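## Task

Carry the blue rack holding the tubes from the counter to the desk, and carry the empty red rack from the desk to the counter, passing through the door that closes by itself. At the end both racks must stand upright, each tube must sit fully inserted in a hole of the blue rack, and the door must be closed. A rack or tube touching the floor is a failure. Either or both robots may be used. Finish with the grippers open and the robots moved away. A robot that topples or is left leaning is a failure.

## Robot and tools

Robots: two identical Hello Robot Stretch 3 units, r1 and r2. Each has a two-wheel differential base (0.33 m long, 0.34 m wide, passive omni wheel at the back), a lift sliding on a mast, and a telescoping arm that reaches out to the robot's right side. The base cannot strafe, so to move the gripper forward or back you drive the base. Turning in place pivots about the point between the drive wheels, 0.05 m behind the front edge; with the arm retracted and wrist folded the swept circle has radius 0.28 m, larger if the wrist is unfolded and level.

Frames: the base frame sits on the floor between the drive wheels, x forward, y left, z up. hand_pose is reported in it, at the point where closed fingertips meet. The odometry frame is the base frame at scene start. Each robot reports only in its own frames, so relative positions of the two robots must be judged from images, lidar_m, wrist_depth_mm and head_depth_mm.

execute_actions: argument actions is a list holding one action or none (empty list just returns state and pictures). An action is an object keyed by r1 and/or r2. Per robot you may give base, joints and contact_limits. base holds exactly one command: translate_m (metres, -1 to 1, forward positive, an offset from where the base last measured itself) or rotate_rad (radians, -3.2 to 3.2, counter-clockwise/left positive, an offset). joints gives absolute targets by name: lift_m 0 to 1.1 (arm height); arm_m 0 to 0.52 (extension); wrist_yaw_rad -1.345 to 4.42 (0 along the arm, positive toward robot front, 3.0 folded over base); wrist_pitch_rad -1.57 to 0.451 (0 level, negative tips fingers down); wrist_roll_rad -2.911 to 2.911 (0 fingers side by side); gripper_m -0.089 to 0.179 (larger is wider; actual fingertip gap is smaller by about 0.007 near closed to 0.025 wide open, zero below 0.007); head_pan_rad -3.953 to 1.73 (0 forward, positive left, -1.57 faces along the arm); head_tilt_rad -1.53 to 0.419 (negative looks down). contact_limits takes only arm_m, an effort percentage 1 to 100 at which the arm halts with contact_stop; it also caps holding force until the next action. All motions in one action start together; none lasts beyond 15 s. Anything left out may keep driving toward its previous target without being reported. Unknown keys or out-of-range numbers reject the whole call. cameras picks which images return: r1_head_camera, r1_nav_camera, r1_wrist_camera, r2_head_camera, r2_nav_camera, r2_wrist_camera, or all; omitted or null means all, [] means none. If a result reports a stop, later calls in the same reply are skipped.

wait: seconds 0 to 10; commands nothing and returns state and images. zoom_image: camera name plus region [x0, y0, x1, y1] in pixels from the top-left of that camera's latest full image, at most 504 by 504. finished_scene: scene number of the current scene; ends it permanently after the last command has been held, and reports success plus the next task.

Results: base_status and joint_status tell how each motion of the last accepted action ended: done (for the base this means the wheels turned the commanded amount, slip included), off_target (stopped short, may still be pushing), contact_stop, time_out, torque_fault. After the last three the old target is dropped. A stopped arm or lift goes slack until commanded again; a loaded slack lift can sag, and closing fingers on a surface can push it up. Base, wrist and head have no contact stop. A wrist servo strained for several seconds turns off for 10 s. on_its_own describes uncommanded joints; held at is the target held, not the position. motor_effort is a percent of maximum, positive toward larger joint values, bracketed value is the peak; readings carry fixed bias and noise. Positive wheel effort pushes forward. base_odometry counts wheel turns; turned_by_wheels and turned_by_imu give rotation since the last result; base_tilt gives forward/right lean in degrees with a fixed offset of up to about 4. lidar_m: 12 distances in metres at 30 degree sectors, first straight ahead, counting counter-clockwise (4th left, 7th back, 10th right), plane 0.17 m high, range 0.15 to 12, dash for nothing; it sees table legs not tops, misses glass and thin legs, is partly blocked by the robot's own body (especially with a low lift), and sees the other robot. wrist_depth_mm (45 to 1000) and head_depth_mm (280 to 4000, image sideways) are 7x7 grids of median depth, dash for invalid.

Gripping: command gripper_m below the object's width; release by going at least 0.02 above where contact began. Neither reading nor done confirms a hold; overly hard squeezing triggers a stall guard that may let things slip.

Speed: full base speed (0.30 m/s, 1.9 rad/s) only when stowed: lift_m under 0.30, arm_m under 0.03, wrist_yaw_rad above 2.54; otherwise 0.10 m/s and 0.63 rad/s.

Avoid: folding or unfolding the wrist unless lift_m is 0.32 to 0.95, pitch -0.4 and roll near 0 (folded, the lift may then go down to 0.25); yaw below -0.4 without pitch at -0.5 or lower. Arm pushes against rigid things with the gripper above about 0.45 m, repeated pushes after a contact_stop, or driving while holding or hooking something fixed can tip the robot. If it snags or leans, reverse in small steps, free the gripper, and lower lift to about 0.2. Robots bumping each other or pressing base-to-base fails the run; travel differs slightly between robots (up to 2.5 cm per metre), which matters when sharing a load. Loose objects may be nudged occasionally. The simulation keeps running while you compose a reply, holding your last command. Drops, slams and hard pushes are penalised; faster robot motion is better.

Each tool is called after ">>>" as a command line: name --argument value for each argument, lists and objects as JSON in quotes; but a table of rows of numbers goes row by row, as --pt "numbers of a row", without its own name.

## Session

>>> execute_actions --actions '[]'

Scene clock: 0.00 s.
r1.base_odometry: x=+0.000 y=+0.000 heading=+0.000 (m, m, rad; r1's odometry frame)
r1.turned_by_wheels: +0.000 (rad since the last result)
r1.turned_by_imu: +0.000 (rad since the last result)
r1.base_tilt: forward=+0.4 right=-1.2 (deg)
r1.lidar_m: 1.30 1.61 2.99 1.27 0.81 0.74 0.74 0.87 0.79 0.79 0.98 1.29
r1.head_depth_mm: 1156 1159 1170 1172 1174 1189 1191 / 1197 1200 1202 1212 1217 1226 1233 / 1236 1246 1250 1263 1255 1268 1285 / 1275 1279 1291 1299 1303 1308 1322 / 1322 1335 1345 1349 1355 1363 1376 / 1382 1383 1398 1393 1413 1423 1431 / 1422 1436 1444 1454 1473 1465 1482
r1.base_status: not commanded
r1.joint_positions: lift_m=+0.484 arm_m=-0.001 wrist_yaw_rad=+2.940 wrist_pitch_rad=-0.360 wrist_roll_rad=-0.004 gripper_m=+0.037 head_pan_rad=-0.006 head_tilt_rad=+0.008
r1.joint_status: not commanded
r1.motor_effort: left_wheel=+0 right_wheel=+0 lift_m=+37 arm_m=-1 wrist_yaw_rad=+1 wrist_pitch_rad=+4 wrist_roll_rad=+0 gripper_m=+0 head_pan_rad=+0 head_tilt_rad=+1 (%)
r1.hand_pose: x=+0.0250 y=+0.0826 z=+0.5099 quat_wxyz=(+0.196, +0.703, +0.057, +0.681) (m; r1's base frame)
r1.wrist_depth_mm: - - - - - - - / 767 - - - - - - / 797 - - - - - - / 827 - - - - - - / 759 - - 911 - - - / 685 - 735 757 836 854 904 / 598 - 640 667 711 723 758
r2.base_odometry: x=+0.000 y=+0.000 heading=+0.000 (m, m, rad; r2's odometry frame)
r2.turned_by_wheels: +0.000 (rad since the last result)
r2.turned_by_imu: +0.000 (rad since the last result)
r2.base_tilt: forward=+0.1 right=+0.6 (deg)
r2.lidar_m: 1.48 1.43 1.01 0.96 0.99 1.32 1.65 1.70 1.74 1.65 1.71 1.56
r2.head_depth_mm: 1820 2104 2080 2077 2068 1417 1404 / 1647 2129 2090 2077 2051 1408 1396 / 1794 2119 2102 2074 2071 1412 1399 / 1772 2125 2104 2081 2066 1411 1408 / 1754 2136 2101 2096 2093 1417 1402 / 1729 2125 2105 2075 2086 1421 1409 / 1711 2155 2126 2096 2085 1408 1394
r2.base_status: not commanded
r2.joint_positions: lift_m=+0.376 arm_m=+0.000 wrist_yaw_rad=+3.118 wrist_pitch_rad=-0.591 wrist_roll_rad=+0.004 gripper_m=+0.037 head_pan_rad=+0.000 head_tilt_rad=-0.004
r2.joint_status: not commanded
r2.motor_effort: left_wheel=+0 right_wheel=+2 lift_m=+39 arm_m=+1 wrist_yaw_rad=+0 wrist_pitch_rad=+5 wrist_roll_rad=+0 gripper_m=+0 head_pan_rad=+0 head_tilt_rad=+1 (%)
r2.hand_pose: x=-0.0165 y=+0.0543 z=+0.3521 quat_wxyz=(+0.215, +0.680, +0.198, +0.673) (m; r2's base frame)
r2.wrist_depth_mm: 898 911 - 972 981 - - / 996 976 - - 938 910 885 / 853 825 - 787 801 766 753 / 712 708 684 695 667 657 637 / 618 609 606 593 579 570 560 / 539 554 - - - 512 492 / 481 - - - 459 453 445
pictures: r1_head_camera (sideways: a quarter turn clockwise sets it upright), r1_nav_camera (sideways: a quarter turn counterclockwise sets it upright), r1_wrist_camera, r2_head_camera (sideways: a quarter turn clockwise sets it upright), r2_nav_camera (sideways: a quarter turn counterclockwise sets it upright), r2_wrist_camera
Images, in order (width x height): r1_head_camera 896x504, r1_nav_camera 672x504, r1_wrist_camera 644x364, r2_head_camera 896x504, r2_nav_camera 672x504, r2_wrist_camera 644x364.

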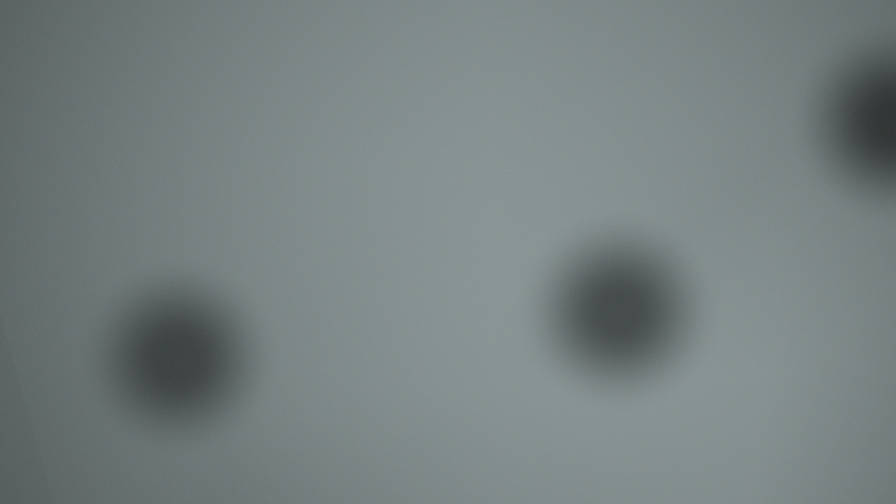

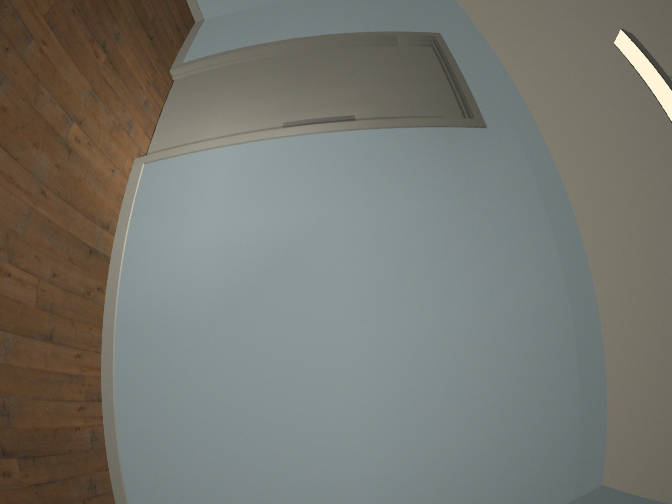

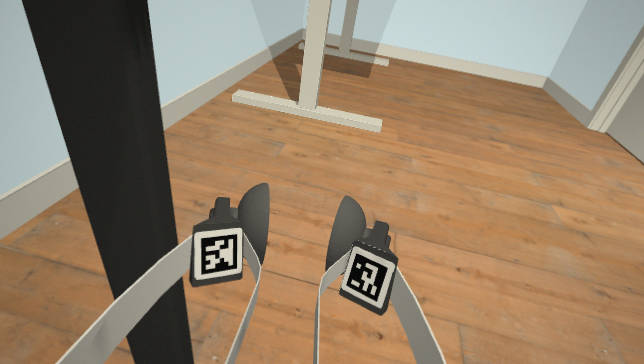

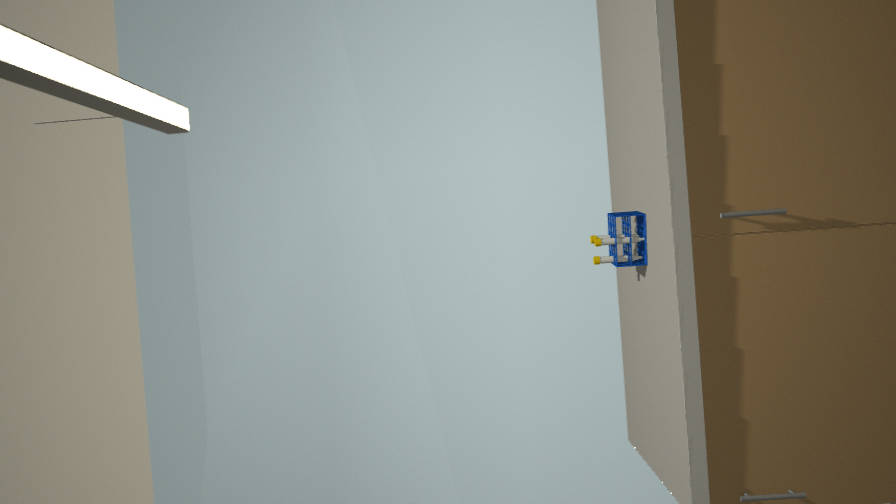

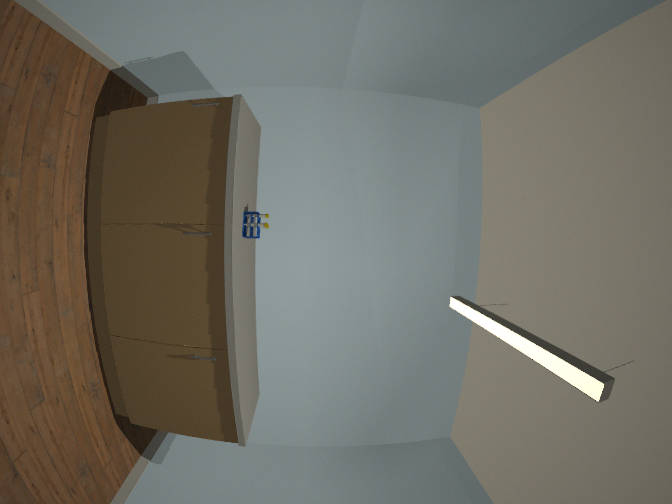

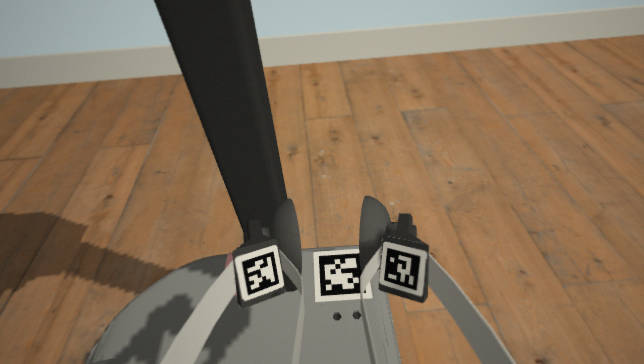

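>>> execute_actions --actions '[{"r1": {"base": {"rotate_rad": 1.0}, "joints": {"head_pan_rad": 0.3, "head_tilt_rad": -0.4, "lift_m": 0.28}}, "r2": {"base": {"translate_m": 1.0}, "joints": {"lift_m": 0.28, "head_tilt_rad": -0.5}}}]' --cameras '["r1_head_camera", "r1_nav_camera", "r2_head_camera"]'

Scene clock: 26.37 s.
r1.base_odometry: x=+0.000 y=+0.000 heading=+1.000 (m, m, rad; r1's odometry frame)
r1.turned_by_wheels: +1.000 (rad since the last result)
r1.turned_by_imu: +0.989 (rad since the last result)
r1.base_tilt: forward=+0.4 right=-1.2 (deg)
r1.lidar_m: 2.90 1.35 0.83 0.74 0.74 0.88 0.79 0.79 0.95 1.29 1.29 1.55
r1.head_depth_mm: 2471 2672 2858 3015 2181 1659 1343 / 2483 2671 2886 3037 2177 1668 1349 / 2483 2692 2867 3044 2204 1670 1360 / 2505 2669 1827 3040 2205 1677 1353 / 2496 2729 1858 2716 1965 1690 1355 / 2487 2614 1651 2569 2212 1701 1371 / 1982 1981 1681 1947 1946 1678 1373
r1.base_status: done
r1.joint_positions: lift_m=+0.280 arm_m=-0.001 wrist_yaw_rad=+2.940 wrist_pitch_rad=-0.361 wrist_roll_rad=-0.004 gripper_m=+0.037 head_pan_rad=+0.293 head_tilt_rad=-0.395
r1.joint_status: all done
r1.motor_effort: left_wheel=-1(6) right_wheel=+1(7) lift_m=+27(33) arm_m=+0(1) wrist_yaw_rad=+0(1) wrist_pitch_rad=+4(4) wrist_roll_rad=+0(0) gripper_m=+0(0) head_pan_rad=+3(23) head_tilt_rad=-2(24) (%)
r1.hand_pose: x=+0.0250 y=+0.0825 z=+0.3059 quat_wxyz=(+0.197, +0.703, +0.057, +0.681) (m; r1's base frame)
r1.wrist_depth_mm: - 655 714 752 834 944 - / 636 727 788 839 926 - - / 690 - 822 901 995 - - / 632 - 727 771 810 887 983 / 540 - - 618 673 685 746 / 465 - 505 522 561 584 610 / - - - 449 468 495 509
r2.base_odometry: x=+1.000 y=+0.000 heading=+0.000 (m, m, rad; r2's odometry frame)
r2.turned_by_wheels: +0.000 (rad since the last result)
r2.turned_by_imu: +0.009 (rad since the last result)
r2.base_tilt: forward=+0.1 right=+0.6 (deg)
r2.lidar_m: 0.48 0.49 0.65 1.00 1.03 1.37 2.65 2.39 1.70 1.63 0.72 0.50
r2.head_depth_mm: 924 998 1081 849 616 588 669 / 928 1004 1081 873 627 585 664 / 923 1000 1083 890 637 582 658 / 921 997 1081 773 647 558 653 / 923 996 1078 788 656 562 652 / 920 998 1082 957 672 570 648 / 921 991 1076 979 680 560 643
r2.base_status: done
r2.joint_positions: lift_m=+0.280 arm_m=+0.000 wrist_yaw_rad=+3.118 wrist_pitch_rad=-0.591 wrist_roll_rad=+0.004 gripper_m=+0.037 head_pan_rad=+0.000 head_tilt_rad=-0.495
r2.joint_status: all done
r2.motor_effort: left_wheel=-1(7) right_wheel=+2(5) lift_m=+32(34) arm_m=+1(0) wrist_yaw_rad=+0(1) wrist_pitch_rad=+6(6) wrist_roll_rad=+0(0) gripper_m=+0(0) head_pan_rad=+0(0) head_tilt_rad=-2(22) (%)
r2.hand_pose: x=-0.0165 y=+0.0542 z=+0.2561 quat_wxyz=(+0.215, +0.680, +0.198, +0.673) (m; r2's base frame)
r2.wrist_depth_mm: 954 938 - - 971 920 551 / 839 815 - 776 769 750 603 / 681 663 - 642 630 617 600 / 565 571 553 552 539 528 520 / 500 511 - - 475 460 455 / 440 - - - - 406 399 / - - - - 368 364 362
pictures: r1_head_camera (sideways: a quarter turn clockwise sets it upright), r1_nav_camera (sideways: a quarter turn counterclockwise sets it upright), r2_head_camera (sideways: a quarter turn clockwise sets it upright)
Images, in order (width x height): r1_head_camera 896x504, r1_nav_camera 672x504, r2_head_camera 896x504.

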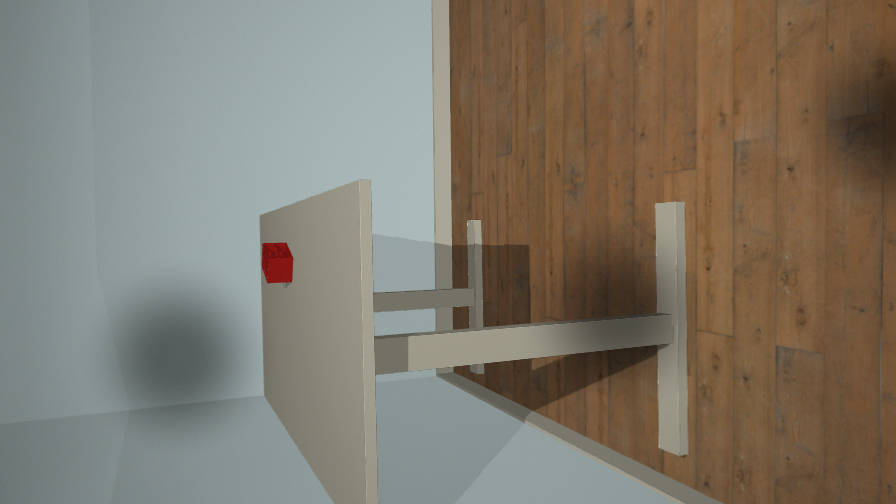

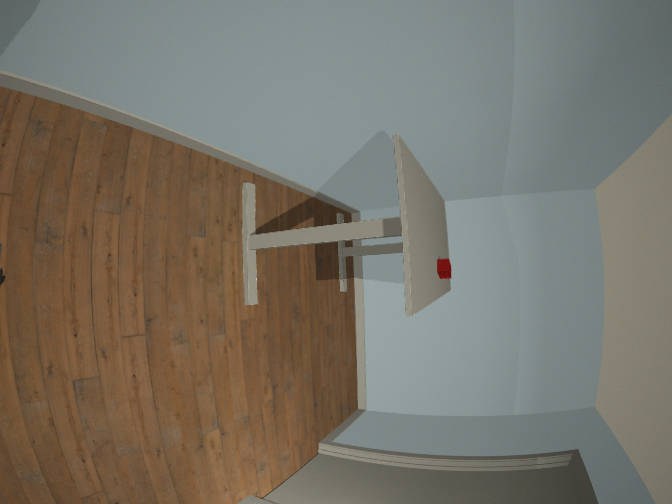

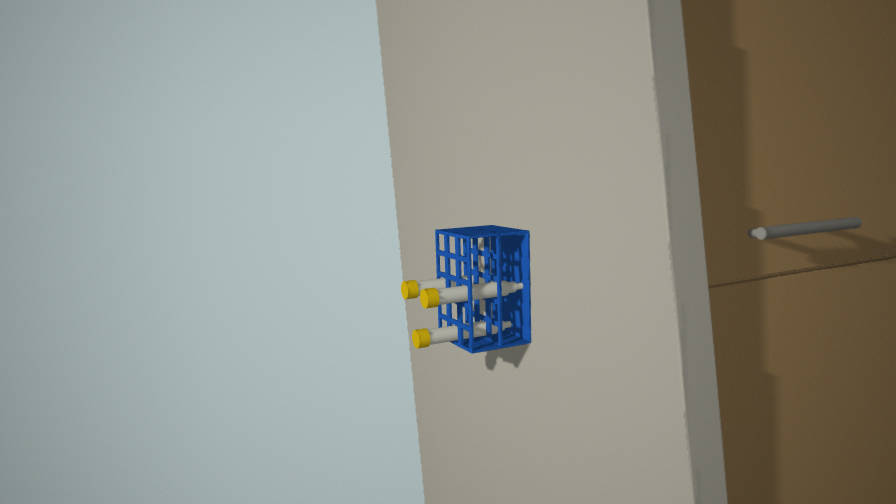

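>>> execute_actions --actions '[]'

Scene clock: 39.30 s.
r1.base_odometry: x=+0.000 y=+0.000 heading=+1.000 (m, m, rad; r1's odometry frame)
r1.turned_by_wheels: +0.000 (rad since the last result)
r1.turned_by_imu: -0.001 (rad since the last result)
r1.base_tilt: forward=+0.4 right=-1.2 (deg)
r1.lidar_m: 2.90 1.35 0.83 0.74 0.74 0.89 0.79 0.79 0.95 1.29 1.30 1.56
r1.head_depth_mm: 2492 2700 2907 3008 2160 1665 1343 / 2505 2708 2901 3004 2184 1676 1339 / 2474 2664 2887 3095 2198 1671 1356 / 2496 2698 1824 3018 2195 1688 1362 / 2490 2693 1857 2706 1979 1699 1364 / 2483 2661 1665 2552 2233 1699 1366 / 1972 1940 1682 1955 1941 1693 1356
r1.base_status: done
r1.joint_positions: lift_m=+0.280 arm_m=-0.001 wrist_yaw_rad=+2.940 wrist_pitch_rad=-0.361 wrist_roll_rad=-0.004 gripper_m=+0.037 head_pan_rad=+0.293 head_tilt_rad=-0.395
r1.joint_status: all done
r1.motor_effort: left_wheel=-1(6) right_wheel=+2(7) lift_m=+27(33) arm_m=+0(1) wrist_yaw_rad=+1(1) wrist_pitch_rad=+4(4) wrist_roll_rad=+0(0) gripper_m=+0(0) head_pan_rad=+2(23) head_tilt_rad=-2(24) (%)
r1.hand_pose: x=+0.0250 y=+0.0825 z=+0.3059 quat_wxyz=(+0.197, +0.703, +0.057, +0.681) (m; r1's base frame)
r1.wrist_depth_mm: - 655 700 750 863 927 - / 636 727 766 824 923 - - / 683 - 806 898 979 - - / 627 - 727 775 801 893 963 / 534 - - 615 680 690 748 / 469 - 508 514 563 579 623 / - - - 454 474 497 519
r2.base_odometry: x=+1.000 y=+0.000 heading=+0.000 (m, m, rad; r2's odometry frame)
r2.turned_by_wheels: +0.000 (rad since the last result)
r2.turned_by_imu: +0.000 (rad since the last result)
r2.base_tilt: forward=+0.1 right=+0.6 (deg)
r2.lidar_m: 0.48 0.49 0.65 1.00 1.03 1.37 2.65 2.38 1.71 1.63 0.72 0.51
r2.head_depth_mm: 927 1001 1086 853 616 586 665 / 926 997 1090 871 626 585 662 / 923 995 1082 891 636 581 660 / 924 998 1081 774 646 558 655 / 921 995 1085 789 658 562 652 / 922 994 1078 959 669 570 648 / 919 993 1078 975 680 559 644
r2.base_status: done
r2.joint_positions: lift_m=+0.280 arm_m=+0.000 wrist_yaw_rad=+3.118 wrist_pitch_rad=-0.591 wrist_roll_rad=+0.004 gripper_m=+0.037 head_pan_rad=+0.000 head_tilt_rad=-0.495
r2.joint_status: all done
r2.motor_effort: left_wheel=-1(7) right_wheel=+1(5) lift_m=+32(34) arm_m=+0(0) wrist_yaw_rad=-1(1) wrist_pitch_rad=+6(6) wrist_roll_rad=+0(0) gripper_m=+0(0) head_pan_rad=+0(0) head_tilt_rad=-2(22) (%)
r2.hand_pose: x=-0.0165 y=+0.0542 z=+0.2561 quat_wxyz=(+0.215, +0.680, +0.198, +0.673) (m; r2's base frame)
r2.wrist_depth_mm: 938 948 - 972 962 930 541 / 850 834 - 801 757 732 604 / 676 672 - 634 628 616 595 / 569 557 560 548 532 521 525 / 496 509 - - 475 458 449 / 445 - - - - 409 401 / - - - - 365 360 363
pictures: r1_head_camera (sideways: a quarter turn clockwise sets it upright), r1_nav_camera (sideways: a quarter turn counterclockwise sets it upright), r1_wrist_camera, r2_head_camera (sideways: a quarter turn clockwise sets it upright), r2_nav_camera (sideways: a quarter turn counterclockwise sets it upright), r2_wrist_camera
Images, in order (width x height): r1_head_camera 896x504, r1_nav_camera 672x504, r1_wrist_camera 644x364, r2_head_camera 896x504, r2_nav_camera 672x504, r2_wrist_camera 644x364.

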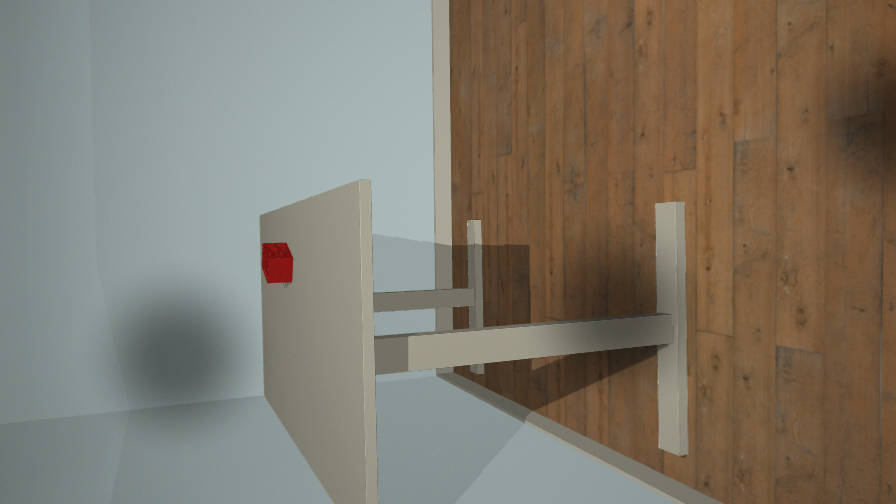

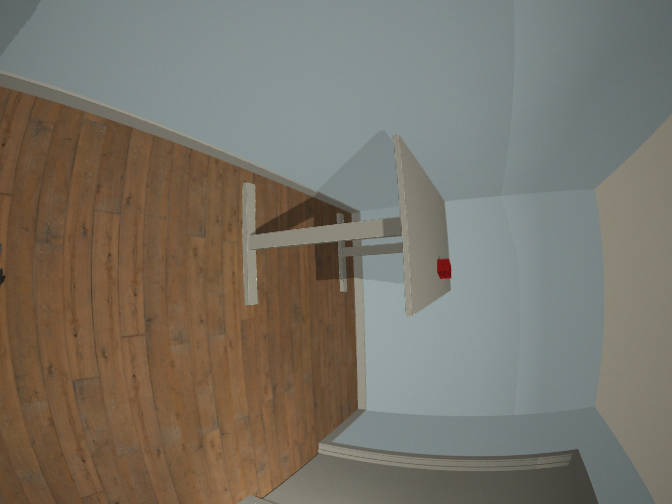

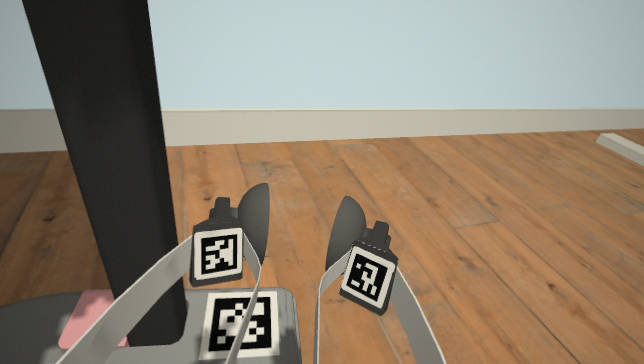

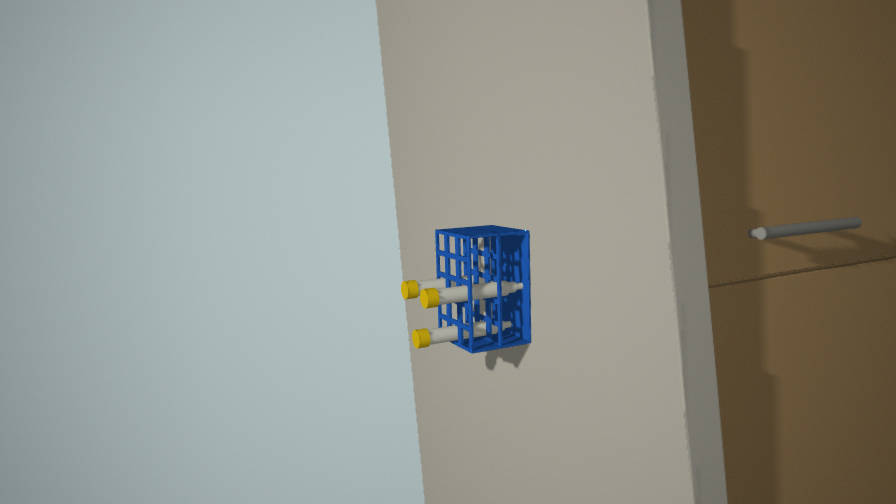

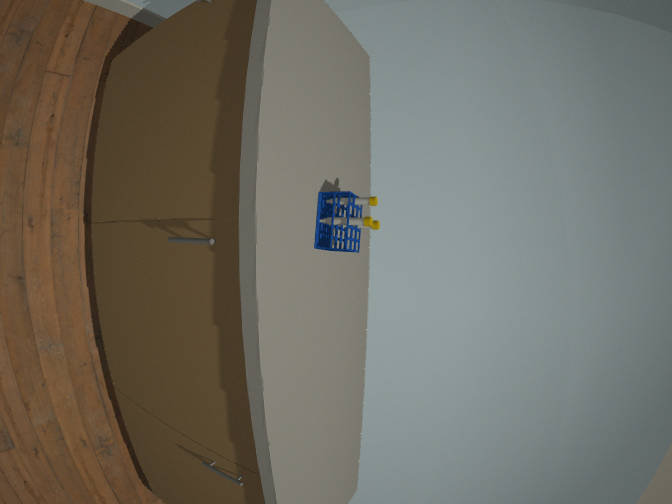

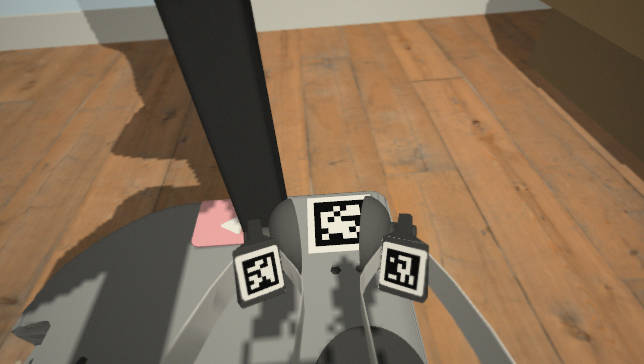

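>>> execute_actions --actions '[{"r1": {"base": {"rotate_rad": -0.1}}, "r2": {"base": {"rotate_rad": 1.57}, "joints": {"wrist_pitch_rad": -0.4, "head_pan_rad": -1.57, "head_tilt_rad": -0.6}}}]' --cameras '[]'

>>> execute_actions --actions '[{"r1": {"base": {"translate_m": 1.0}}, "r2": {"joints": {"lift_m": 0.94}}}]' --cameras '[]'

>>> execute_actions --actions '[{"r1": {"base": {"translate_m": 0.6}, "joints": {"head_pan_rad": 0.8, "head_tilt_rad": -0.5}}, "r2": {"joints": {"wrist_yaw_rad": 0.0, "gripper_m": 0.179}}}]' --cameras '["r1_head_camera", "r2_head_camera", "r2_wrist_camera"]'

Scene clock: 57.30 s.
r1.base_odometry: x=+0.000 y=+0.000 heading=+0.900 (m, m, rad; r1's odometry frame)
r1.turned_by_wheels: -0.100 (rad since the last result)
r1.turned_by_imu: -0.100 (rad since the last result)
r1.base_tilt: forward=+0.4 right=-1.3 (deg)
r1.lidar_m: 2.50 1.43 0.88 0.74 0.74 0.84 0.79 0.79 0.89 1.30 1.29 1.47
r1.head_depth_mm: 2554 2808 2939 2954 2178 1663 1345 / 2529 2741 2976 3107 2185 1671 1342 / 2525 2684 2918 3081 2197 1694 1349 / 2530 2710 2858 3050 2203 1673 1356 / 2475 2690 1638 3025 2232 1693 1356 / 2463 2628 1654 1504 1960 1690 1365 / 2471 2620 1676 2629 2191 1698 1378
r1.base_status: done
r1.joint_positions: lift_m=+0.280 arm_m=-0.001 wrist_yaw_rad=+2.940 wrist_pitch_rad=-0.361 wrist_roll_rad=-0.004 gripper_m=+0.037 head_pan_rad=+0.293 head_tilt_rad=-0.395
r1.joint_status: not commanded
r1.motor_effort: left_wheel=+1(6) right_wheel=-2(7) lift_m=+27(27) arm_m=+0(0) wrist_yaw_rad=+0(1) wrist_pitch_rad=+4(4) wrist_roll_rad=+0(0) gripper_m=+0(0) head_pan_rad=+3(3) head_tilt_rad=-2(2) (%)
r1.hand_pose: x=+0.0250 y=+0.0825 z=+0.3059 quat_wxyz=(+0.197, +0.703, +0.057, +0.681) (m; r1's base frame)
r1.wrist_depth_mm: - 667 715 800 919 - - / 624 729 784 888 - - - / 667 - 818 912 - - - / 626 - 729 767 805 888 947 / 529 - - 609 668 700 743 / 465 - 512 514 565 587 609 / - - - 456 468 494 509
r2.base_odometry: x=+1.000 y=+0.000 heading=+1.570 (m, m, rad; r2's odometry frame)
r2.turned_by_wheels: +1.570 (rad since the last result)
r2.turned_by_imu: +1.569 (rad since the last result)
r2.base_tilt: forward=+0.1 right=+0.5 (deg)
r2.lidar_m: 1.00 1.02 1.36 2.65 2.42 1.71 1.63 0.73 0.51 0.48 0.49 0.64
r2.head_depth_mm: 935 1021 1021 706 580 677 804 / 931 1020 1048 721 591 672 797 / 925 1019 1073 734 577 665 791 / 927 1014 1080 718 586 656 786 / 925 1013 1072 725 579 656 773 / 921 1009 1084 780 584 650 768 / 919 1011 1081 797 593 645 763
r2.base_status: done
r2.joint_positions: lift_m=+0.280 arm_m=+0.000 wrist_yaw_rad=+3.118 wrist_pitch_rad=-0.425 wrist_roll_rad=+0.004 gripper_m=+0.037 head_pan_rad=-1.563 head_tilt_rad=-0.593
r2.joint_status: all done
r2.motor_effort: left_wheel=-1(5) right_wheel=+2(8) lift_m=+32(32) arm_m=+1(0) wrist_yaw_rad=+1(0) wrist_pitch_rad=+13(12) wrist_roll_rad=+0(0) gripper_m=+0(0) head_pan_rad=-4(54) head_tilt_rad=-3(10) (%)
r2.hand_pose: x=-0.0159 y=+0.0784 z=+0.2914 quat_wxyz=(+0.158, +0.694, +0.141, +0.688) (m; r2's base frame)
r2.wrist_depth_mm: - - - - - - - / - - - - - - - / 935 908 - 879 860 811 797 / 735 722 - 696 683 651 641 / 589 595 586 560 560 541 531 / 497 511 - - - 468 460 / 450 - - - 405 406 404
pictures: none
No camera images: the call's "cameras" was empty. Leave "cameras" out to get every camera's image.

Scene clock: 64.13 s.
r1.base_odometry: x=+0.622 y=+0.783 heading=+0.900 (m, m, rad; r1's odometry frame)
r1.turned_by_wheels: +0.000 (rad since the last result)
r1.turned_by_imu: -0.002 (rad since the last result)
r1.base_tilt: forward=+0.5 right=-1.2 (deg)
r1.lidar_m: 1.86 1.79 0.71 1.04 1.04 1.17 1.76 1.75 1.18 0.99 0.99 1.21
r1.head_depth_mm: 1739 1864 2015 2192 2176 1650 1341 / 1714 1859 1985 2194 2215 1679 1348 / 1704 1854 1983 2150 2196 1668 1359 / 1686 1830 1953 2144 2208 1673 1356 / 1688 1792 1966 2127 2200 1685 1358 / 1670 1773 1890 2098 2210 1689 1358 / 1651 1776 1673 958 1970 1711 1362
r1.base_status: done
r1.joint_positions: lift_m=+0.280 arm_m=-0.001 wrist_yaw_rad=+2.940 wrist_pitch_rad=-0.361 wrist_roll_rad=-0.004 gripper_m=+0.037 head_pan_rad=+0.293 head_tilt_rad=-0.396
r1.joint_status: not commanded
r1.motor_effort: left_wheel=+2(8) right_wheel=-2(6) lift_m=+27(28) arm_m=-1(0) wrist_yaw_rad=+1(1) wrist_pitch_rad=+4(4) wrist_roll_rad=+0(0) gripper_m=+0(0) head_pan_rad=+3(3) head_tilt_rad=-2(2) (%)
r1.hand_pose: x=+0.0250 y=+0.0825 z=+0.3059 quat_wxyz=(+0.197, +0.703, +0.057, +0.681) (m; r1's base frame)
r1.wrist_depth_mm: - 951 - - - - - / 848 - - - - - - / 764 - 904 916 - - - / 628 - 743 768 772 888 961 / 534 - - 626 647 702 762 / 467 - 509 517 547 579 613 / - - - 453 463 491 514
r2.base_odometry: x=+1.000 y=+0.000 heading=+1.570 (m, m, rad; r2's odometry frame)
r2.turned_by_wheels: +0.000 (rad since the last result)
r2.turned_by_imu: +0.001 (rad since the last result)
r2.base_tilt: forward=+0.1 right=+0.5 (deg)
r2.lidar_m: 1.00 1.03 1.36 2.65 2.41 1.71 1.63 0.73 0.51 0.48 0.49 0.64
r2.head_depth_mm: 931 1023 1022 708 580 644 - / 928 1021 1048 722 590 642 - / 927 1018 1078 736 578 648 - / 926 1016 1073 718 588 636 - / 922 1015 1076 727 579 640 751 / 921 1013 1085 783 585 650 766 / 916 1009 1082 797 595 645 762
r2.base_status: not commanded
r2.joint_positions: lift_m=+0.940 arm_m=+0.000 wrist_yaw_rad=+3.118 wrist_pitch_rad=-0.424 wrist_roll_rad=+0.004 gripper_m=+0.037 head_pan_rad=-1.563 head_tilt_rad=-0.593
r2.joint_status: all done
r2.motor_effort: left_wheel=-1(1) right_wheel=+3(2) lift_m=+47(49) arm_m=+0(0) wrist_yaw_rad=+0(0) wrist_pitch_rad=+12(13) wrist_roll_rad=+0(0) gripper_m=+0(0) head_pan_rad=-4(4) head_tilt_rad=-3(3) (%)
r2.hand_pose: x=-0.0159 y=+0.0786 z=+0.9512 quat_wxyz=(+0.157, +0.694, +0.140, +0.688) (m; r2's base frame)
r2.wrist_depth_mm: - - - - - - - / - - - - - - - / - - - - - - - / - - - - - - - / - - - - - - - / - - - - - - - / - - - - - - -
pictures: none
No camera images: the call's "cameras" was empty. Leave "cameras" out to get every camera's image.

Scene clock: 67.77 s.
r1.base_odometry: x=+0.994 y=+1.253 heading=+0.900 (m, m, rad; r1's odometry frame)
r1.turned_by_wheels: +0.000 (rad since the last result)
r1.turned_by_imu: -0.001 (rad since the last result)
r1.base_tilt: forward=+0.4 right=-1.3 (deg)
r1.lidar_m: 1.46 1.45 1.35 1.22 1.22 1.38 2.30 1.77 0.96 0.85 0.89 1.00
r1.head_depth_mm: 1156 1259 1364 1497 1657 1512 1257 / 1204 1313 1421 1569 1725 1537 1262 / 1255 1363 1487 1655 1833 1527 1273 / 1319 1440 1197 1771 1874 1540 1277 / 1369 1501 1112 1507 1716 1528 1265 / 1434 1587 1112 753 1931 1542 1273 / 1463 1585 1126 719 1756 1541 1270
r1.base_status: done
r1.joint_positions: lift_m=+0.280 arm_m=-0.001 wrist_yaw_rad=+2.940 wrist_pitch_rad=-0.361 wrist_roll_rad=-0.004 gripper_m=+0.037 head_pan_rad=+0.793 head_tilt_rad=-0.494
r1.joint_status: all done
r1.motor_effort: left_wheel=+1(10) right_wheel=-2(7) lift_m=+27(28) arm_m=-1(1) wrist_yaw_rad=+0(1) wrist_pitch_rad=+4(4) wrist_roll_rad=+0(0) gripper_m=+0(0) head_pan_rad=+3(27) head_tilt_rad=-3(12) (%)
r1.hand_pose: x=+0.0250 y=+0.0825 z=+0.3059 quat_wxyz=(+0.197, +0.703, +0.057, +0.681) (m; r1's base frame)
r1.wrist_depth_mm: - - - - - - - / 966 - - - - - - / 771 - 910 971 - - - / 621 - 723 774 816 885 998 / 517 - - 611 668 697 731 / 466 - 504 511 560 575 615 / - - - 457 465 492 511
r2.base_odometry: x=+1.000 y=+0.000 heading=+1.570 (m, m, rad; r2's odometry frame)
r2.turned_by_wheels: +0.000 (rad since the last result)
r2.turned_by_imu: +0.001 (rad since the last result)
r2.base_tilt: forward=+0.1 right=+0.6 (deg)
r2.lidar_m: 1.00 1.02 1.36 2.65 2.41 1.70 1.63 0.73 0.50 0.48 0.49 0.64
r2.head_depth_mm: 931 1022 1017 707 578 644 - / 929 1017 1050 722 574 - - / 929 1014 1075 737 581 - 821 / 924 1017 1078 717 587 651 782 / 922 1013 1072 726 577 668 775 / 924 1009 1085 782 587 650 769 / 917 1005 1079 797 594 646 761
r2.base_status: not commanded
r2.joint_positions: lift_m=+0.940 arm_m=+0.000 wrist_yaw_rad=+0.002 wrist_pitch_rad=-0.424 wrist_roll_rad=+0.004 gripper_m=+0.179 head_pan_rad=-1.563 head_tilt_rad=-0.593
r2.joint_status: all done
r2.motor_effort: left_wheel=-1(1) right_wheel=+2(2) lift_m=+47(47) arm_m=+1(0) wrist_yaw_rad=-2(4) wrist_pitch_rad=+12(12) wrist_roll_rad=+0(0) gripper_m=+0(87) head_pan_rad=-4(4) head_tilt_rad=-2(2) (%)
r2.hand_pose: x=-0.0210 y=-0.3688 z=+0.9512 quat_wxyz=(+0.690, +0.149, -0.692, -0.148) (m; r2's base frame)
r2.wrist_depth_mm: 746 757 435 755 691 661 628 / 527 507 443 459 455 444 424 / 375 360 357 341 333 324 317 / 288 276 274 275 275 278 287 / 269 273 316 330 340 349 356 / 334 357 357 380 398 415 - / 412 414 428 437 480 494 529
pictures: r1_head_camera (sideways: a quarter turn clockwise sets it upright), r2_head_camera (sideways: a quarter turn clockwise sets it upright), r2_wrist_camera
Images, in order (width x height): r1_head_camera 896x504, r2_head_camera 896x504, r2_wrist_camera 644x364.

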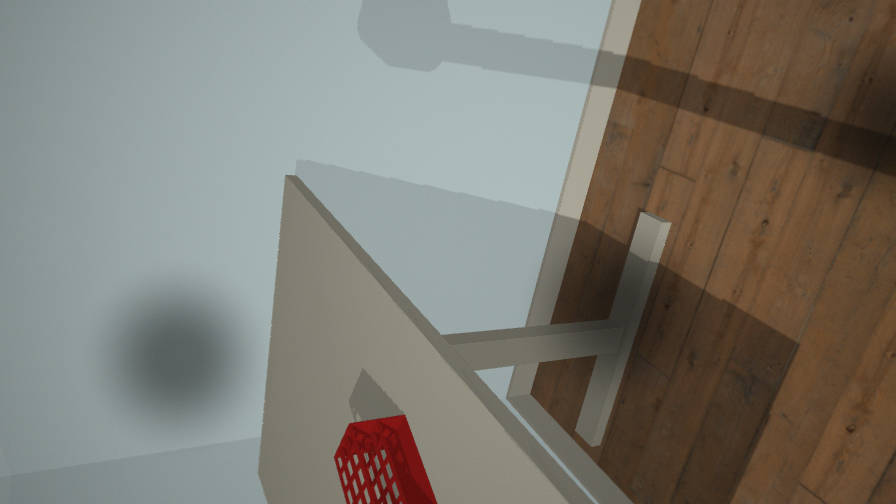

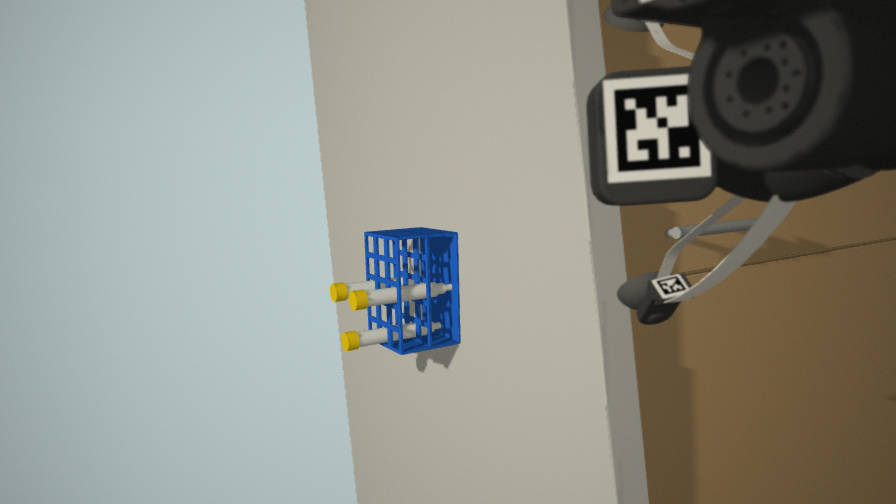

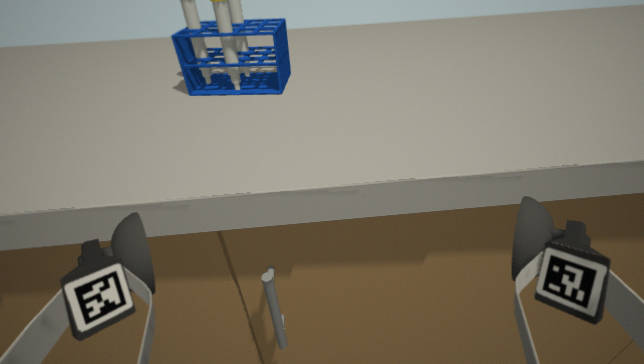

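>>> execute_actions --actions '[{"r1": {"base": {"rotate_rad": -2.85}, "joints": {"head_pan_rad": -1.9, "head_tilt_rad": -0.6, "wrist_pitch_rad": -0.4}}, "r2": {"base": {"translate_m": 0.23}, "joints": {"wrist_pitch_rad": 0.0}}}]' --cameras '[]'

>>> execute_actions --actions '[{"r1": {"base": {"translate_m": -0.5}}, "r2": {"base": {"rotate_rad": -0.14}, "joints": {"lift_m": 0.87}}}]' --cameras '["r1_head_camera", "r2_head_camera", "r2_wrist_camera"]'

Scene clock: 83.43 s.
r1.base_odometry: x=+0.994 y=+1.253 heading=-1.950 (m, m, rad; r1's odometry frame)
r1.turned_by_wheels: -2.850 (rad since the last result)
r1.turned_by_imu: -2.819 (rad since the last result)
r1.base_tilt: forward=+0.4 right=-1.2 (deg)
r1.lidar_m: 2.33 1.18 0.85 0.89 0.92 1.12 1.45 1.35 1.27 0.73 1.25 1.69
r1.head_depth_mm: 1254 1341 773 647 1728 1411 1201 / 1201 1268 831 596 1724 1419 1197 / 1140 1229 832 596 1677 1422 1204 / 1092 1177 837 598 1631 1426 1204 / 1049 1141 840 598 515 1426 1206 / 1008 1101 843 599 498 1423 1209 / 971 1065 846 601 483 1319 1173
r1.base_status: done
r1.joint_positions: lift_m=+0.280 arm_m=-0.001 wrist_yaw_rad=+2.940 wrist_pitch_rad=-0.413 wrist_roll_rad=-0.004 gripper_m=+0.037 head_pan_rad=-1.893 head_tilt_rad=-0.593
r1.joint_status: all done
r1.motor_effort: left_wheel=+2(10) right_wheel=-2(8) lift_m=+28(28) arm_m=-1(1) wrist_yaw_rad=+1(0) wrist_pitch_rad=+4(4) wrist_roll_rad=+0(0) gripper_m=+0(1) head_pan_rad=-3(35) head_tilt_rad=-3(11) (%)
r1.hand_pose: x=+0.0238 y=+0.0764 z=+0.2941 quat_wxyz=(+0.214, +0.701, +0.075, +0.676) (m; r1's base frame)
r1.wrist_depth_mm: - 821 832 860 833 856 919 / 835 891 903 964 942 951 - / 695 - 793 869 956 - - / 588 - 687 701 733 787 860 / 506 - - 582 621 653 684 / - - - 485 528 539 569 / - - - 431 444 466 490
r2.base_odometry: x=+1.000 y=+0.230 heading=+1.570 (m, m, rad; r2's odometry frame)
r2.turned_by_wheels: +0.000 (rad since the last result)
r2.turned_by_imu: +0.003 (rad since the last result)
r2.base_tilt: forward=+0.1 right=+0.6 (deg)
r2.lidar_m: 0.77 0.79 1.05 2.62 2.73 1.95 1.86 0.70 0.49 0.46 0.48 0.62
r2.head_depth_mm: 926 1012 1019 703 559 - - / 918 1010 1046 704 - - - / 919 1010 1066 738 - - 761 / 916 1009 1066 751 568 640 755 / 914 1003 1078 771 559 633 749 / 913 999 1075 782 585 628 742 / 909 998 1086 799 593 626 736
r2.base_status: done
r2.joint_positions: lift_m=+0.940 arm_m=+0.000 wrist_yaw_rad=+0.002 wrist_pitch_rad=-0.028 wrist_roll_rad=+0.004 gripper_m=+0.179 head_pan_rad=-1.563 head_tilt_rad=-0.593
r2.joint_status: all done
r2.motor_effort: left_wheel=-2(3) right_wheel=+2(5) lift_m=+47(47) arm_m=+1(1) wrist_yaw_rad=-2(3) wrist_pitch_rad=+14(13) wrist_roll_rad=+0(0) gripper_m=+0(0) head_pan_rad=-5(4) head_tilt_rad=-3(3) (%)
r2.hand_pose: x=-0.0209 y=-0.4006 z=+1.0473 quat_wxyz=(+0.706, +0.011, -0.708, -0.009) (m; r2's base frame)
r2.wrist_depth_mm: 769 774 791 784 802 816 810 / 812 804 820 830 834 822 853 / 871 844 845 874 875 867 887 / 871 862 909 894 495 740 711 / 753 581 527 502 459 478 497 / 413 367 373 365 354 348 - / 288 294 290 283 281 274 265
pictures: none
No camera images: the call's "cameras" was empty. Leave "cameras" out to get every camera's image.

Scene clock: 86.67 s.
r1.base_odometry: x=+1.179 y=+1.718 heading=-1.950 (m, m, rad; r1's odometry frame)
r1.turned_by_wheels: +0.000 (rad since the last result)
r1.turned_by_imu: +0.000 (rad since the last result)
r1.base_tilt: forward=+0.4 right=-1.2 (deg)
r1.lidar_m: 2.83 1.15 0.92 0.80 0.83 0.99 0.95 0.98 0.98 1.23 0.95 1.71
r1.head_depth_mm: 1196 1260 825 677 1586 1413 1199 / 1211 1302 832 620 1381 1382 1202 / 1151 1241 834 597 1702 1418 1203 / 1105 1189 838 596 1693 1429 1200 / 1063 1154 840 597 1646 1424 1205 / 1019 1106 843 579 517 1419 1209 / 976 1078 848 580 500 1433 1211
r1.base_status: done
r1.joint_positions: lift_m=+0.280 arm_m=-0.001 wrist_yaw_rad=+2.940 wrist_pitch_rad=-0.414 wrist_roll_rad=-0.004 gripper_m=+0.037 head_pan_rad=-1.893 head_tilt_rad=-0.593
r1.joint_status: not commanded
r1.motor_effort: left_wheel=+1(6) right_wheel=-1(9) lift_m=+28(28) arm_m=+0(0) wrist_yaw_rad=+0(1) wrist_pitch_rad=+4(4) wrist_roll_rad=+0(0) gripper_m=+0(0) head_pan_rad=-2(3) head_tilt_rad=-3(3) (%)
r1.hand_pose: x=+0.0237 y=+0.0763 z=+0.2939 quat_wxyz=(+0.214, +0.701, +0.076, +0.676) (m; r1's base frame)
r1.wrist_depth_mm: - 737 820 861 913 938 894 / 745 806 896 965 - - - / 697 - 793 863 972 - - / 587 - 657 702 730 814 846 / 503 - - 573 621 645 683 / - - - 487 537 540 570 / - - - 430 446 472 492
r2.base_odometry: x=+1.000 y=+0.230 heading=+1.430 (m, m, rad; r2's odometry frame)
r2.turned_by_wheels: -0.140 (rad since the last result)
r2.turned_by_imu: -0.140 (rad since the last result)
r2.base_tilt: forward=+0.1 right=+0.6 (deg)
r2.lidar_m: 0.77 0.77 0.94 1.81 2.67 2.05 1.86 0.84 0.52 0.46 0.46 0.56
r2.head_depth_mm: 973 1069 1017 707 599 695 - / 955 1050 1049 719 589 - - / 945 1037 1071 721 578 625 795 / 929 1018 1074 745 585 642 752 / 916 999 1071 763 594 620 724 / 901 982 1054 780 584 599 700 / 887 970 1043 796 593 585 677
r2.base_status: done
r2.joint_positions: lift_m=+0.870 arm_m=+0.000 wrist_yaw_rad=+0.001 wrist_pitch_rad=-0.026 wrist_roll_rad=+0.004 gripper_m=+0.179 head_pan_rad=-1.563 head_tilt_rad=-0.593
r2.joint_status: all done
r2.motor_effort: left_wheel=+1(4) right_wheel=+0(3) lift_m=+32(40) arm_m=+0(0) wrist_yaw_rad=-2(2) wrist_pitch_rad=+14(14) wrist_roll_rad=+0(0) gripper_m=+0(0) head_pan_rad=-4(5) head_tilt_rad=-3(2) (%)
r2.hand_pose: x=-0.0211 y=-0.4006 z=+0.9781 quat_wxyz=(+0.706, +0.010, -0.708, -0.009) (m; r2's base frame)
r2.wrist_depth_mm: 720 746 775 826 868 908 937 / 734 782 801 831 874 930 - / 758 798 866 872 926 951 - / 653 629 581 467 513 497 469 / 368 387 347 334 324 317 323 / 277 244 244 245 253 267 - / 208 217 229 268 293 315 343
pictures: r1_head_camera (sideways: a quarter turn clockwise sets it upright), r2_head_camera (sideways: a quarter turn clockwise sets it upright), r2_wrist_camera
Images, in order (width x height): r1_head_camera 896x504, r2_head_camera 896x504, r2_wrist_camera 644x364.

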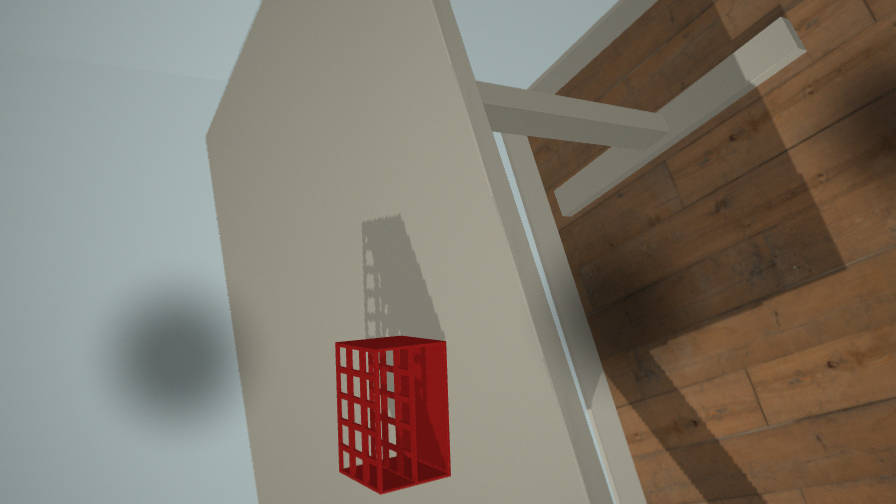

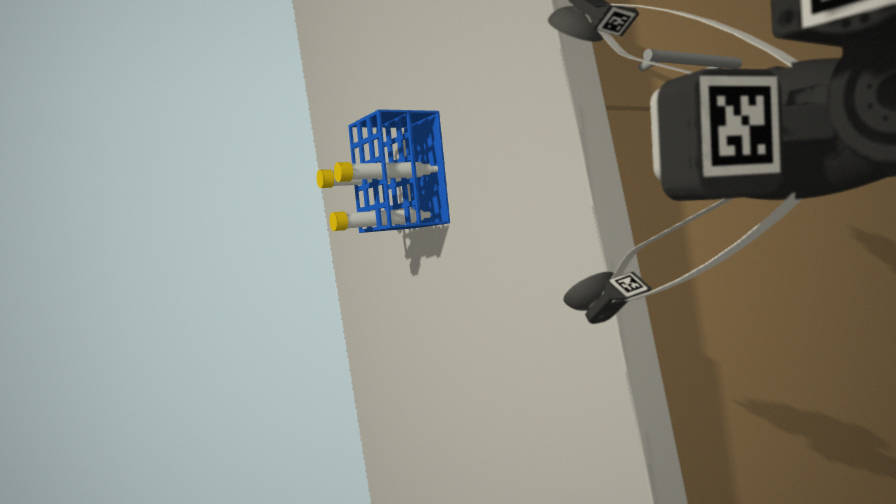

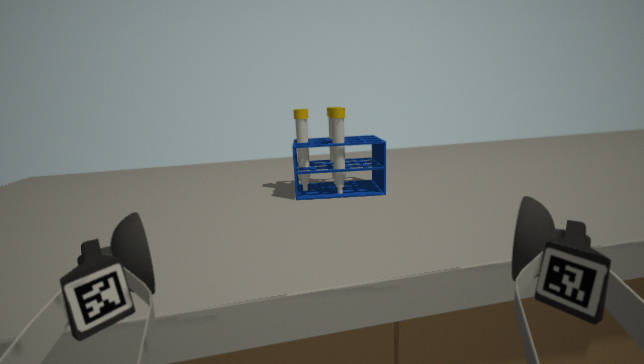

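>>> execute_actions --actions '[{"r1": {"base": {"translate_m": 0.15}}, "r2": {"joints": {"lift_m": 0.85, "arm_m": 0.18}}}]' --cameras '["r2_wrist_camera"]'

>>> execute_actions --actions '[{"r1": {"base": {"rotate_rad": -0.29}, "joints": {"lift_m": 0.94, "head_pan_rad": -1.57}}}]' --cameras '[]'

Scene clock: 107.97 s.
r1.base_odometry: x=+1.124 y=+1.579 heading=-1.950 (m, m, rad; r1's odometry frame)
r1.turned_by_wheels: +0.000 (rad since the last result)
r1.turned_by_imu: -0.001 (rad since the last result)
r1.base_tilt: forward=+0.4 right=-1.3 (deg)
r1.lidar_m: 2.68 1.17 0.92 0.88 0.84 1.11 1.10 1.11 1.08 1.23 0.86 1.70
r1.head_depth_mm: 1258 1363 829 648 1587 1387 1193 / 1203 1273 828 619 1680 1424 1199 / 1148 1235 833 595 1733 1418 1201 / 1101 1189 834 599 1687 1418 1208 / 1054 1148 836 599 1583 1420 1206 / 1011 1106 842 600 515 1430 1207 / 976 1072 842 601 499 1433 1210
r1.base_status: done
r1.joint_positions: lift_m=+0.280 arm_m=-0.001 wrist_yaw_rad=+2.940 wrist_pitch_rad=-0.414 wrist_roll_rad=-0.004 gripper_m=+0.037 head_pan_rad=-1.893 head_tilt_rad=-0.593
r1.joint_status: not commanded
r1.motor_effort: left_wheel=+2(9) right_wheel=-1(6) lift_m=+28(28) arm_m=-1(1) wrist_yaw_rad=+1(1) wrist_pitch_rad=+4(4) wrist_roll_rad=+0(0) gripper_m=+0(0) head_pan_rad=-3(3) head_tilt_rad=-3(3) (%)
r1.hand_pose: x=+0.0237 y=+0.0763 z=+0.2938 quat_wxyz=(+0.214, +0.701, +0.076, +0.676) (m; r1's base frame)
r1.wrist_depth_mm: - 821 840 862 919 899 920 / 762 902 928 970 - 986 - / 702 - 805 883 942 - - / 583 - 668 698 750 831 880 / 500 - - 577 627 652 690 / - - - 487 531 545 575 / - - - 437 444 464 491
r2.base_odometry: x=+1.000 y=+0.230 heading=+1.430 (m, m, rad; r2's odometry frame)
r2.turned_by_wheels: +0.000 (rad since the last result)
r2.turned_by_imu: +0.001 (rad since the last result)
r2.base_tilt: forward=+0.1 right=+0.6 (deg)
r2.lidar_m: 0.77 0.77 0.94 1.82 2.68 2.05 1.86 0.85 0.52 0.46 0.47 0.56
r2.head_depth_mm: 973 1067 1020 725 - 747 847 / 959 1053 1048 749 - 717 809 / 947 1031 1067 739 - 672 780 / 929 1017 1074 753 566 638 746 / 911 997 1067 766 575 619 724 / 902 982 1056 780 585 603 698 / 887 964 1052 797 594 584 677
r2.base_status: not commanded
r2.joint_positions: lift_m=+0.850 arm_m=+0.180 wrist_yaw_rad=+0.001 wrist_pitch_rad=-0.026 wrist_roll_rad=+0.004 gripper_m=+0.179 head_pan_rad=-1.563 head_tilt_rad=-0.593
r2.joint_status: all done
r2.motor_effort: left_wheel=+1(1) right_wheel=+0(1) lift_m=+32(32) arm_m=+4(5) wrist_yaw_rad=+0(2) wrist_pitch_rad=+13(14) wrist_roll_rad=+0(0) gripper_m=+0(0) head_pan_rad=-4(5) head_tilt_rad=-2(3) (%)
r2.hand_pose: x=-0.0211 y=-0.5801 z=+0.9582 quat_wxyz=(+0.706, +0.010, -0.708, -0.009) (m; r2's base frame)
r2.wrist_depth_mm: 576 588 616 652 700 714 758 / 593 616 647 669 722 764 787 / 620 647 662 290 744 770 796 / 543 514 490 303 342 417 406 / 317 323 291 278 273 268 274 / 232 207 208 204 200 193 - / 160 163 161 159 156 154 148
pictures: r2_wrist_camera
Images, in order (width x height): r2_wrist_camera 644x364.

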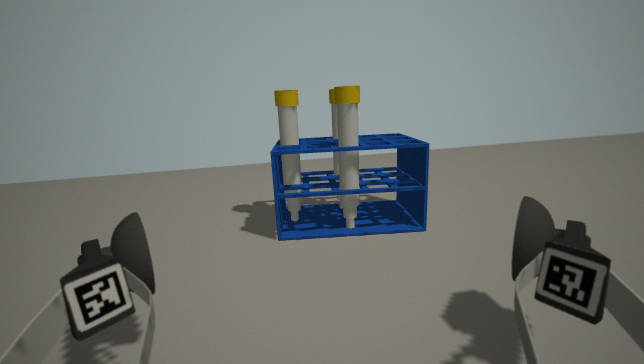

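Scene clock: 114.80 s.
r1.base_odometry: x=+1.124 y=+1.579 heading=-2.239 (m, m, rad; r1's odometry frame)
r1.turned_by_wheels: -0.290 (rad since the last result)
r1.turned_by_imu: -0.288 (rad since the last result)
r1.base_tilt: forward=+0.4 right=-1.2 (deg)
r1.lidar_m: 2.26 1.79 1.01 0.89 0.84 0.91 1.10 1.10 1.08 1.23 1.23 0.86
r1.head_depth_mm: 1235 1324 825 645 1313 - 1145 / 1179 1255 833 619 1844 - 1146 / 1133 1219 836 596 1732 - - / 1087 1178 835 597 1635 - - / 1046 1135 839 599 1594 - - / 1012 1105 845 601 516 1472 1156 / 969 1068 843 603 499 1425 1212
r1.base_status: done
r1.joint_positions: lift_m=+0.940 arm_m=-0.001 wrist_yaw_rad=+2.940 wrist_pitch_rad=-0.414 wrist_roll_rad=-0.004 gripper_m=+0.037 head_pan_rad=-1.577 head_tilt_rad=-0.593
r1.joint_status: all done
r1.motor_effort: left_wheel=+1(7) right_wheel=-2(8) lift_m=+44(46) arm_m=-1(1) wrist_yaw_rad=+1(1) wrist_pitch_rad=+4(4) wrist_roll_rad=+0(0) gripper_m=-1(1) head_pan_rad=+2(23) head_tilt_rad=-3(3) (%)
r1.hand_pose: x=+0.0237 y=+0.0762 z=+0.9531 quat_wxyz=(+0.215, +0.701, +0.076, +0.676) (m; r1's base frame)
r1.wrist_depth_mm: - 802 866 982 - - - / 744 867 952 - - - - / 799 - - - - - - / 819 - - - - - - / 894 - - - - - - / 987 - - - - - - / - - - - - - -
r2.base_odometry: x=+1.000 y=+0.230 heading=+1.430 (m, m, rad; r2's odometry frame)
r2.turned_by_wheels: +0.000 (rad since the last result)
r2.turned_by_imu: +0.001 (rad since the last result)
r2.base_tilt: forward=+0.1 right=+0.6 (deg)
r2.lidar_m: 0.77 0.77 0.94 1.81 2.67 2.05 1.86 0.85 0.52 0.46 0.47 0.56
r2.head_depth_mm: 973 1073 1015 723 - 746 844 / 958 1054 1046 751 - 718 807 / 940 1037 1071 739 - 670 782 / 929 1017 1075 753 567 637 751 / 916 1002 1063 767 575 618 724 / 902 982 1055 781 585 602 698 / 889 969 1049 796 594 584 677
r2.base_status: not commanded
r2.joint_positions: lift_m=+0.850 arm_m=+0.180 wrist_yaw_rad=+0.001 wrist_pitch_rad=-0.026 wrist_roll_rad=+0.004 gripper_m=+0.179 head_pan_rad=-1.563 head_tilt_rad=-0.593
r2.joint_status: not commanded
r2.motor_effort: left_wheel=+1(1) right_wheel=+1(0) lift_m=+32(31) arm_m=+4(4) wrist_yaw_rad=-1(1) wrist_pitch_rad=+14(13) wrist_roll_rad=+0(0) gripper_m=+0(0) head_pan_rad=-4(4) head_tilt_rad=-3(3) (%)
r2.hand_pose: x=-0.0211 y=-0.5801 z=+0.9582 quat_wxyz=(+0.706, +0.010, -0.708, -0.009) (m; r2's base frame)
r2.wrist_depth_mm: 577 600 617 657 680 724 753 / 580 604 643 664 718 753 791 / 616 639 672 289 741 775 783 / 551 514 497 301 336 421 402 / 313 326 292 274 273 269 273 / 234 207 209 202 200 193 - / 160 164 161 160 156 153 148
pictures: none
No camera images: the call's "cameras" was empty. Leave "cameras" out to get every camera's image.


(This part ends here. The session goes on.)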